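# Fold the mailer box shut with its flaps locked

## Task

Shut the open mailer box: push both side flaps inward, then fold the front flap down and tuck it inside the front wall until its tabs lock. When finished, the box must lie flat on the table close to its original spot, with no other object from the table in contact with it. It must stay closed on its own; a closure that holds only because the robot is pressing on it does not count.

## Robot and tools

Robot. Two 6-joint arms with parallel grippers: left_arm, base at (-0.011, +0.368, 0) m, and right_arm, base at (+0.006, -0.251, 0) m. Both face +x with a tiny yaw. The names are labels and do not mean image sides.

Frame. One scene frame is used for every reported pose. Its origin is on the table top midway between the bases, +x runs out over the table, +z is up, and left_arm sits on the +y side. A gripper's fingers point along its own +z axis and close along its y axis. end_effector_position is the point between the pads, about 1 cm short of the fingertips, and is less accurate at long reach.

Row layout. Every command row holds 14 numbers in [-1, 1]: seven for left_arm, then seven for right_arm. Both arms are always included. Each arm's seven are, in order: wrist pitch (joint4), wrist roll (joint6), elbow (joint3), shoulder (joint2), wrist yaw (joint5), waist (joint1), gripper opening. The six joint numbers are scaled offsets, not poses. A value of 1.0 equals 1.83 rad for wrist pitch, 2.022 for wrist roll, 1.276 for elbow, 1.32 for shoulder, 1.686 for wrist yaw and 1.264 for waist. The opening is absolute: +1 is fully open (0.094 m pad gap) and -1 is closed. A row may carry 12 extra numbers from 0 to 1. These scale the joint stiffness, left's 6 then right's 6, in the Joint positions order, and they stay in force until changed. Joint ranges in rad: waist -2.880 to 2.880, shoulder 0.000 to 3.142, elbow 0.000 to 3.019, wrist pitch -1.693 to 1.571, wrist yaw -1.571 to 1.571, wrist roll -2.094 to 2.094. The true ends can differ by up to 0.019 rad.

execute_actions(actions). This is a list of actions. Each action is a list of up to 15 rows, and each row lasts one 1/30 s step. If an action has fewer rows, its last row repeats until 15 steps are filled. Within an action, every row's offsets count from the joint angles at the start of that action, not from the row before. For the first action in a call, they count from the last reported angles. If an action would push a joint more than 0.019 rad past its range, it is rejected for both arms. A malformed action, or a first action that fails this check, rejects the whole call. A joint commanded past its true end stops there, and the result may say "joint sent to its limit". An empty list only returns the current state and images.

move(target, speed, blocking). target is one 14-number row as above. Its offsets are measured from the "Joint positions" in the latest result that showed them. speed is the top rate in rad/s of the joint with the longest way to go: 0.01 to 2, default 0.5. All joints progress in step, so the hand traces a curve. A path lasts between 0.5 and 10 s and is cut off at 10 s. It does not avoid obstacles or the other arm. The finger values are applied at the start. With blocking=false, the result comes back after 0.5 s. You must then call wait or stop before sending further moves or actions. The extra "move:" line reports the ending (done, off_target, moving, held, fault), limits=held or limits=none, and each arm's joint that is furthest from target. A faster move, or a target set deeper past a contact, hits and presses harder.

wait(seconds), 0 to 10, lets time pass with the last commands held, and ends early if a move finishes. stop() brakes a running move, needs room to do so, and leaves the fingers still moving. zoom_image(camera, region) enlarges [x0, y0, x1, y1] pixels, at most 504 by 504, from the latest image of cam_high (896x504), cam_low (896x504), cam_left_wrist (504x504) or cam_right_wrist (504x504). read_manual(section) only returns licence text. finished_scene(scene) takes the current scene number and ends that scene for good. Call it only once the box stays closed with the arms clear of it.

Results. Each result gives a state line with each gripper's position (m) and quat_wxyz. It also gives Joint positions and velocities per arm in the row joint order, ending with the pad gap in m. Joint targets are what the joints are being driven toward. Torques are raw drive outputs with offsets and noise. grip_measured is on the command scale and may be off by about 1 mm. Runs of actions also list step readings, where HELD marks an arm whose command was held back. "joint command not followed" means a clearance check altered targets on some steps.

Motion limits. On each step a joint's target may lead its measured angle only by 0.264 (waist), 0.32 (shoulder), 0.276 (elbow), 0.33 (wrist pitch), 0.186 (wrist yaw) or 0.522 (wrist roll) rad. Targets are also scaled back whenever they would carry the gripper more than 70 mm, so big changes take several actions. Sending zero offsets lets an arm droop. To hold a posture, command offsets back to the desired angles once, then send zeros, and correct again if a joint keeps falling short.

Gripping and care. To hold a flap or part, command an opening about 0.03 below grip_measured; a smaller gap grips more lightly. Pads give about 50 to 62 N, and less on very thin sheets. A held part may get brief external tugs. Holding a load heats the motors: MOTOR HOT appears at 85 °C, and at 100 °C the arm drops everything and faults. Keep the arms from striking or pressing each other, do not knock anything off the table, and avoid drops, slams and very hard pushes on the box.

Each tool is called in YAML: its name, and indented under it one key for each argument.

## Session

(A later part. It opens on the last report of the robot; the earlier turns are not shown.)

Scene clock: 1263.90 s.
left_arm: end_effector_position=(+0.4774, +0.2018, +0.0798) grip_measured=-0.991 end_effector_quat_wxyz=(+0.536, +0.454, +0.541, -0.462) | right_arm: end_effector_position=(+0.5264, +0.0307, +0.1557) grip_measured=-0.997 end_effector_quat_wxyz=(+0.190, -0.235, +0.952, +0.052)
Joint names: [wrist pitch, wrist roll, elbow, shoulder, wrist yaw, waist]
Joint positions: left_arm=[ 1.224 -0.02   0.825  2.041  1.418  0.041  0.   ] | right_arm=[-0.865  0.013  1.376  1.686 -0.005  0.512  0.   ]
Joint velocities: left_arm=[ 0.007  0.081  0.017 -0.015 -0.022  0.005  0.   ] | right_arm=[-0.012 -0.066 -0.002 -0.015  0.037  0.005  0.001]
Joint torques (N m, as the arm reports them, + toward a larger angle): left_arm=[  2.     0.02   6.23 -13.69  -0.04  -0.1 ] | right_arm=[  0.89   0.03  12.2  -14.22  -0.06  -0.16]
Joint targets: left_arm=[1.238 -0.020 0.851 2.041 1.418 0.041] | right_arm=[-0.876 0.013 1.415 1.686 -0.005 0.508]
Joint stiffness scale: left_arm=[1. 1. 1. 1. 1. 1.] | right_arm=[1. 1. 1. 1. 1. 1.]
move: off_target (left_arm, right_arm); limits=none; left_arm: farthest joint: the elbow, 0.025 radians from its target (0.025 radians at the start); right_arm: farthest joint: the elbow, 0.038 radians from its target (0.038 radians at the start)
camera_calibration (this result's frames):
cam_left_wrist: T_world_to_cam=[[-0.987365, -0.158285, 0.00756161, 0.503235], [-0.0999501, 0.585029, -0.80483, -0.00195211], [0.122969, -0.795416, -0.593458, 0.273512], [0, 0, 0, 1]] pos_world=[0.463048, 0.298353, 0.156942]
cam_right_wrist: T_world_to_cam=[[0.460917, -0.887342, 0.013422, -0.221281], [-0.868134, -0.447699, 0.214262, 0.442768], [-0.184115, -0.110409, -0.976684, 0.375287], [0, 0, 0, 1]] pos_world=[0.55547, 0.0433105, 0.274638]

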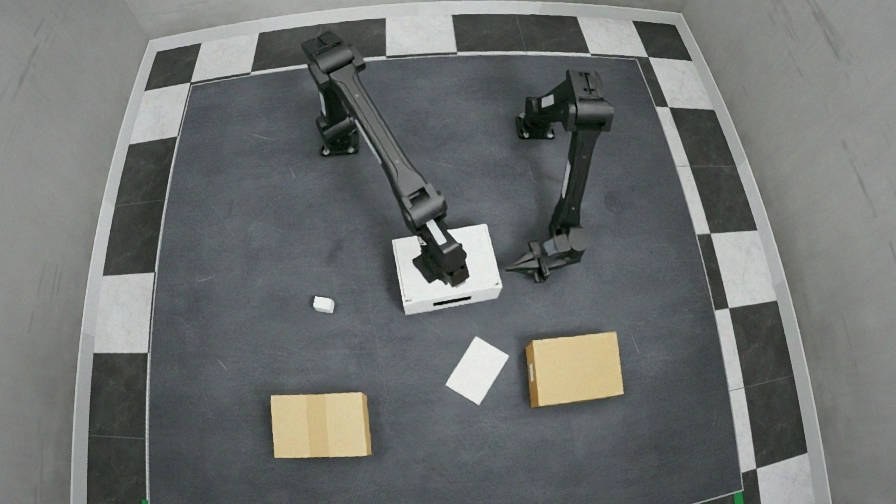

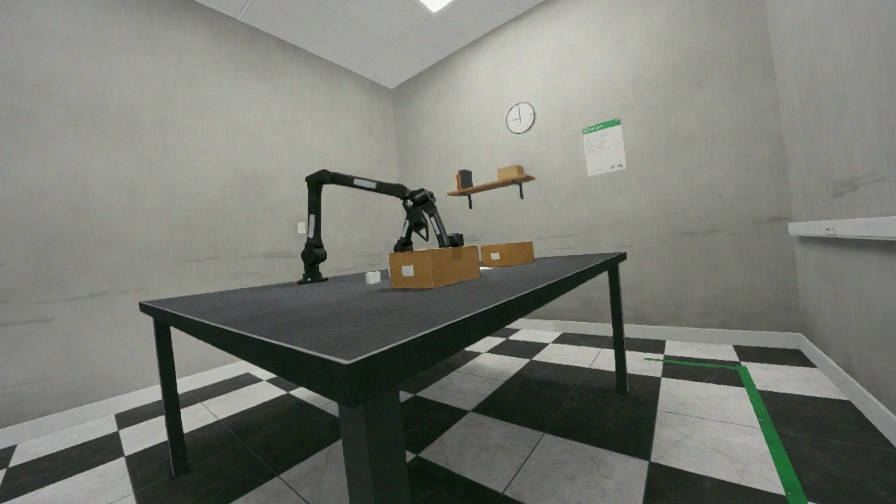

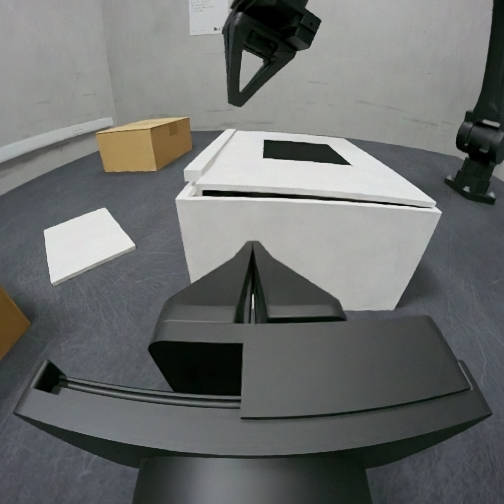

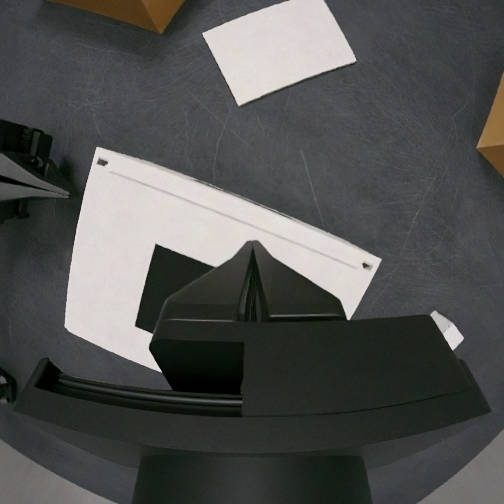

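move:
  target: [0.008,0,0.02,0,0,0,-1, 0,0,0.03,0.105,0,0,-1]
  speed: 0.06

zoom_image:
  camera: "cam_left_wrist"
  region: [150,100,450,260]

Scene clock: 1285.87 s.
left_arm: end_effector_position=(+0.4774, +0.2018, +0.0798) grip_measured=-0.991 end_effector_quat_wxyz=(+0.536, +0.454, +0.541, -0.462) | right_arm: end_effector_position=(+0.5301, +0.0327, +0.1124) grip_measured=-0.997 end_effector_quat_wxyz=(+0.155, -0.236, +0.958, +0.043)
Joint names: [wrist pitch, wrist roll, elbow, shoulder, wrist yaw, waist]
Joint positions: left_arm=[ 1.224 -0.02   0.825  2.041  1.418  0.041  0.   ] | right_arm=[-0.865  0.013  1.388  1.77  -0.005  0.512  0.   ]
Joint velocities: left_arm=[ 0.002  0.007  0.007 -0.005 -0.037 -0.005 -0.   ] | right_arm=[-0.002 -0.066 -0.002 -0.015  0.051 -0.005 -0.001]
Joint torques (N m, as the arm reports them, + toward a larger angle): left_arm=[  1.99   0.02   6.24 -13.69  -0.04  -0.13] | right_arm=[  1.58  -0.01  11.   -11.07  -0.06   0.08]
Joint targets: left_arm=[1.238 -0.020 0.851 2.041 1.418 0.041] | right_arm=[-0.865 0.013 1.415 1.824 -0.005 0.512]
Joint stiffness scale: left_arm=[1. 1. 1. 1. 1. 1.] | right_arm=[1. 1. 1. 1. 1. 1.]
move: off_target (left_arm, right_arm); limits=none; left_arm: farthest joint: the elbow, 0.025 radians from its target (0.025 radians at the start); right_arm: farthest joint: the shoulder, 0.054 radians from its target (0.139 radians at the start)
camera_calibration (this result's frames):
cam_left_wrist: T_world_to_cam=[[-0.987365, -0.158285, 0.00756161, 0.503235], [-0.0999501, 0.585029, -0.80483, -0.00195211], [0.122969, -0.795416, -0.593458, 0.273512], [0, 0, 0, 1]] pos_world=[0.463048, 0.298353, 0.156942]
cam_right_wrist: T_world_to_cam=[[0.461821, -0.886852, 0.0146362, -0.221258], [-0.852043, -0.438988, 0.285152, 0.439441], [-0.246463, -0.14416, -0.958371, 0.366011], [0, 0, 0, 1]] pos_world=[0.566813, 0.0494505, 0.228705]

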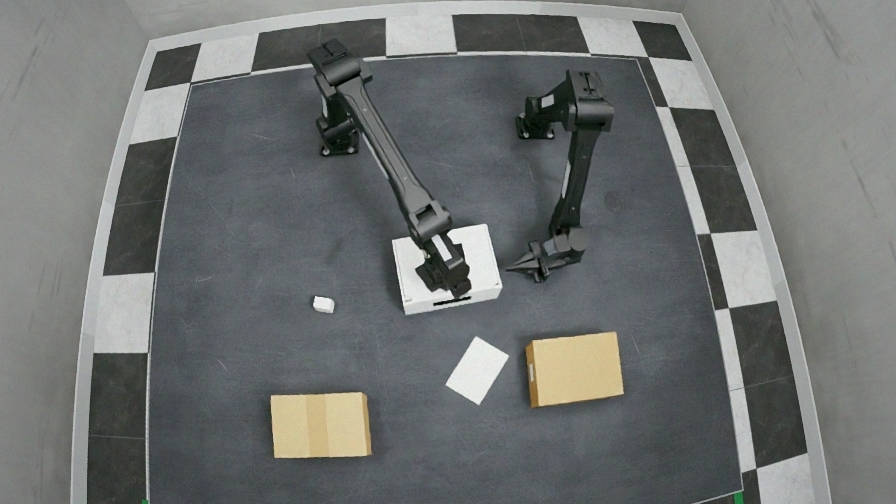

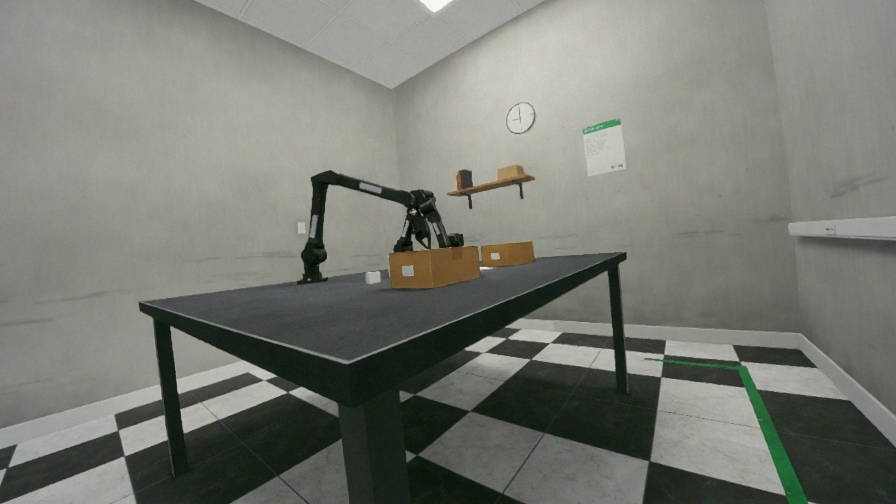

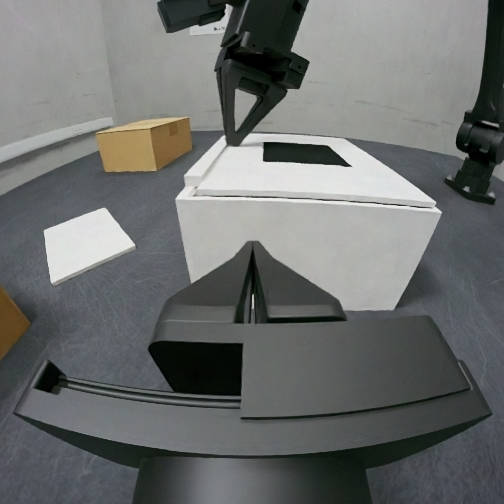

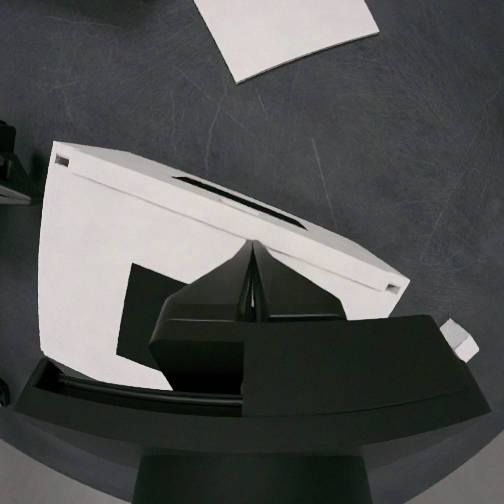

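Region (150, 100, 450, 260) of cam_left_wrist's 504x504 image, scaled by 1.680, with more detail than that image has; it fills the top 269 rows of this view, and the rest is white.

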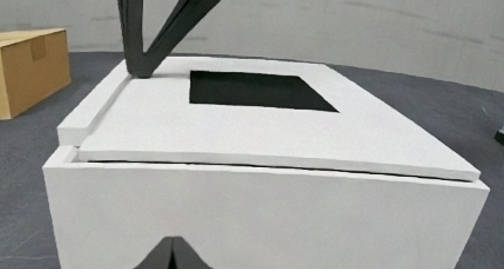

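move:
  target: [0.008,0,0.02,0,0,-0.07,-1, 0,0,0.03,-0.1,0,0,-1]
  speed: 0.06

move:
  target: [0.008,0,0.02,0,0,0.08,-1, 0,0,0.03,0,0,-0.35,-1]
  speed: 0.4

zoom_image:
  camera: "cam_left_wrist"
  region: [150,100,450,260]

Scene clock: 1297.63 s.
left_arm: end_effector_position=(+0.4647, +0.1685, +0.0798) grip_measured=-0.991 end_effector_quat_wxyz=(+0.520, +0.473, +0.525, -0.480) | right_arm: end_effector_position=(+0.5283, +0.0318, +0.1822) grip_measured=-0.997 end_effector_quat_wxyz=(+0.213, -0.234, +0.947, +0.058)
Joint names: [wrist pitch, wrist roll, elbow, shoulder, wrist yaw, waist]
Joint positions: left_arm=[ 1.224 -0.02   0.825  2.041  1.418 -0.028  0.   ] | right_arm=[-0.865  0.013  1.388  1.649 -0.005  0.512  0.   ]
Joint velocities: left_arm=[-0.007 -0.095 -0.002 -0.015 -0.007 -0.005 -0.001] | right_arm=[ 0.007  0.037  0.007  0.005 -0.007 -0.015 -0.001]
Joint torques (N m, as the arm reports them, + toward a larger angle): left_arm=[  2.03   0.02   6.25 -13.72  -0.04  -1.7 ] | right_arm=[  1.75  -0.04  12.26 -14.51  -0.08  -0.91]
Joint targets: left_arm=[1.238 -0.020 0.851 2.041 1.418 -0.048] | right_arm=[-0.865 0.013 1.426 1.638 -0.005 0.512]
Joint stiffness scale: left_arm=[1. 1. 1. 1. 1. 1.] | right_arm=[1. 1. 1. 1. 1. 1.]
move: off_target (left_arm, right_arm); limits=none; left_arm: farthest joint: the elbow, 0.025 radians from its target (0.025 radians at the start); right_arm: farthest joint: the elbow, 0.039 radians from its target (0.039 radians at the start)
camera_calibration (this result's frames):
cam_left_wrist: T_world_to_cam=[[-0.995932, -0.0897874, 0.00756161, 0.477927], [-0.0593495, 0.590531, -0.80483, -0.00352838], [0.0677982, -0.802005, -0.593458, 0.275328], [0, 0, 0, 1]] pos_world=[0.457107, 0.265809, 0.156942]
cam_right_wrist: T_world_to_cam=[[0.460363, -0.887642, 0.012579, -0.221142], [-0.876252, -0.452093, 0.166717, 0.452366], [-0.142298, -0.0877725, -0.985925, 0.380527], [0, 0, 0, 1]] pos_world=[0.55234, 0.0416161, 0.302536]

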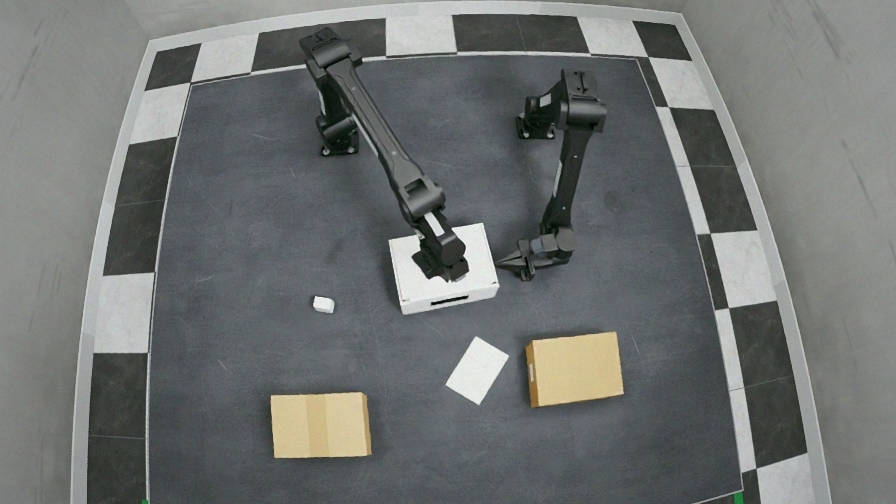

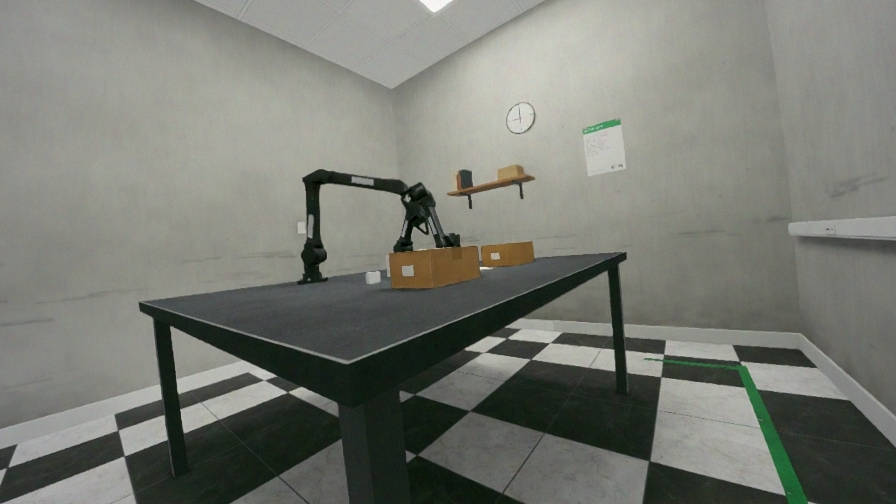

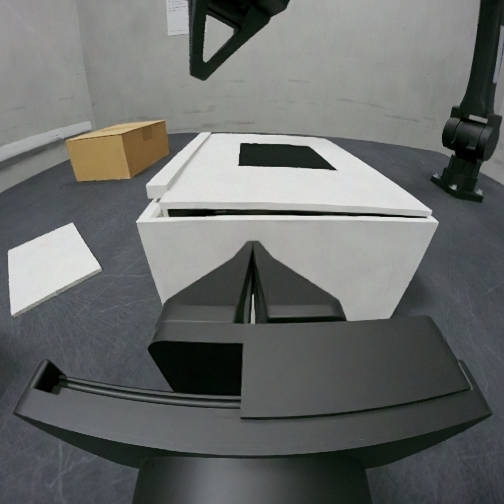

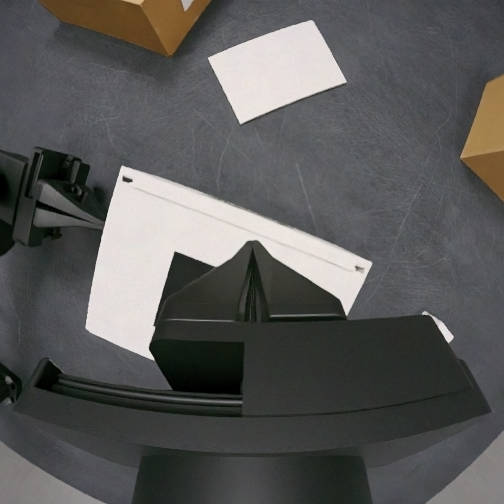

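Scene clock: 1299.17 s.
left_arm: end_effector_position=(+0.4819, +0.2156, +0.0798) grip_measured=-0.991 end_effector_quat_wxyz=(+0.543, +0.447, +0.547, -0.454) | right_arm: end_effector_position=(+0.5994, -0.2213, +0.1822) grip_measured=-0.997 end_effector_quat_wxyz=(+0.220, -0.018, +0.975, +0.010)
Joint names: [wrist pitch, wrist roll, elbow, shoulder, wrist yaw, waist]
Joint positions: left_arm=[ 1.224 -0.02   0.825  2.041  1.418  0.069  0.   ] | right_arm=[-0.865  0.013  1.388  1.649 -0.005  0.065  0.   ]
Joint velocities: left_arm=[-0.007 -0.007  0.002  0.005 -0.007  0.005 -0.001] | right_arm=[-0.007 -0.081  0.002 -0.005  0.022  0.005  0.001]
Joint torques (N m, as the arm reports them, + toward a larger angle): left_arm=[  2.01   0.02   6.24 -13.72  -0.05   0.33] | right_arm=[  1.58   0.01  12.45 -13.68  -0.07  -0.09]
Joint targets: left_arm=[1.238 -0.020 0.851 2.041 1.418 0.073] | right_arm=[-0.865 0.013 1.426 1.649 -0.005 0.069]
Joint stiffness scale: left_arm=[1. 1. 1. 1. 1. 1.] | right_arm=[1. 1. 1. 1. 1. 1.]
move: off_target (left_arm, right_arm); limits=none; left_arm: farthest joint: the elbow, 0.025 radians from its target (0.025 radians at the start); right_arm: farthest joint: the elbow, 0.039 radians from its target (0.039 radians at the start)
camera_calibration (this result's frames):
cam_left_wrist: T_world_to_cam=[[-0.982503, -0.186091, 0.00756161, 0.513524], [-0.116423, 0.581975, -0.80483, -0.00101], [0.145371, -0.791628, -0.593458, 0.272366], [0, 0, 0, 1]] pos_world=[0.464827, 0.311762, 0.156942]
cam_right_wrist: T_world_to_cam=[[0.0321106, -0.999405, 0.012579, -0.246529], [-0.985561, -0.0295674, 0.166717, 0.559244], [-0.166246, -0.0177507, -0.985925, 0.398276], [0, 0, 0, 1]] pos_world=[0.625297, -0.222777, 0.302536]

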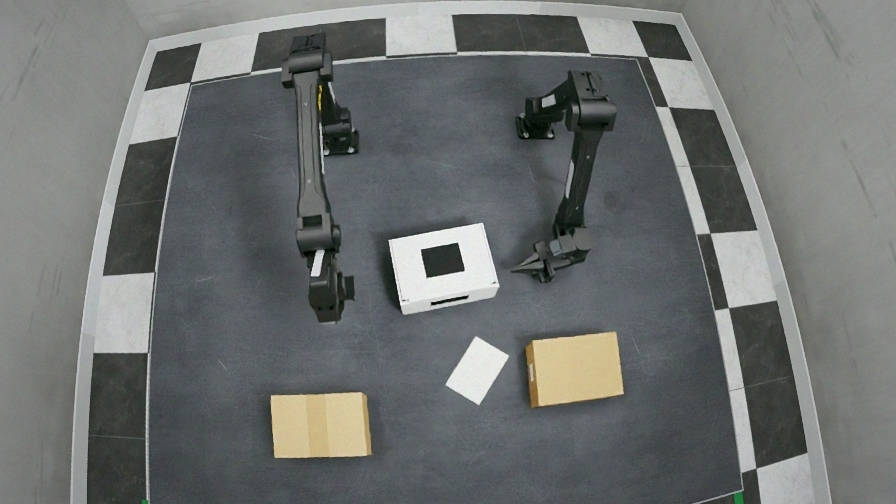

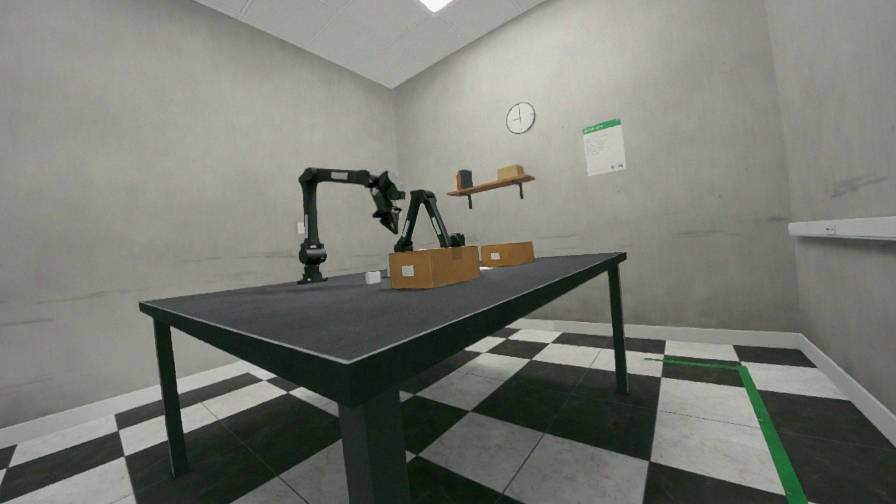

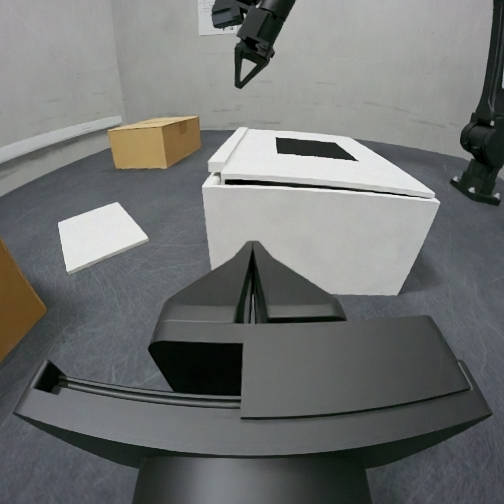

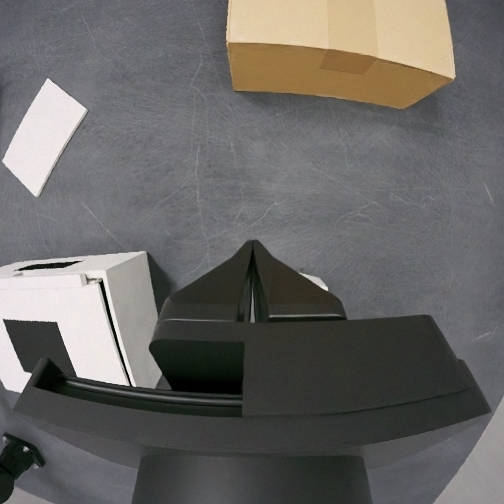

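Region (150, 100, 450, 260) of cam_left_wrist's 504x504 image, scaled by 1.680, with more detail than that image has; it fills the top 269 rows of this view, and the rest is white.

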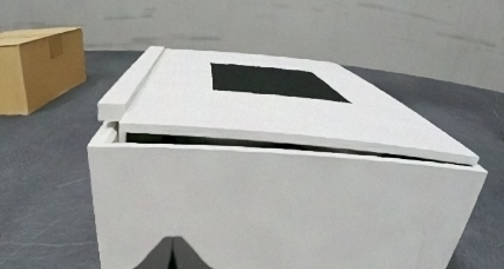

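finished_scene:
  scene: 1

The scene is finished: the task was done.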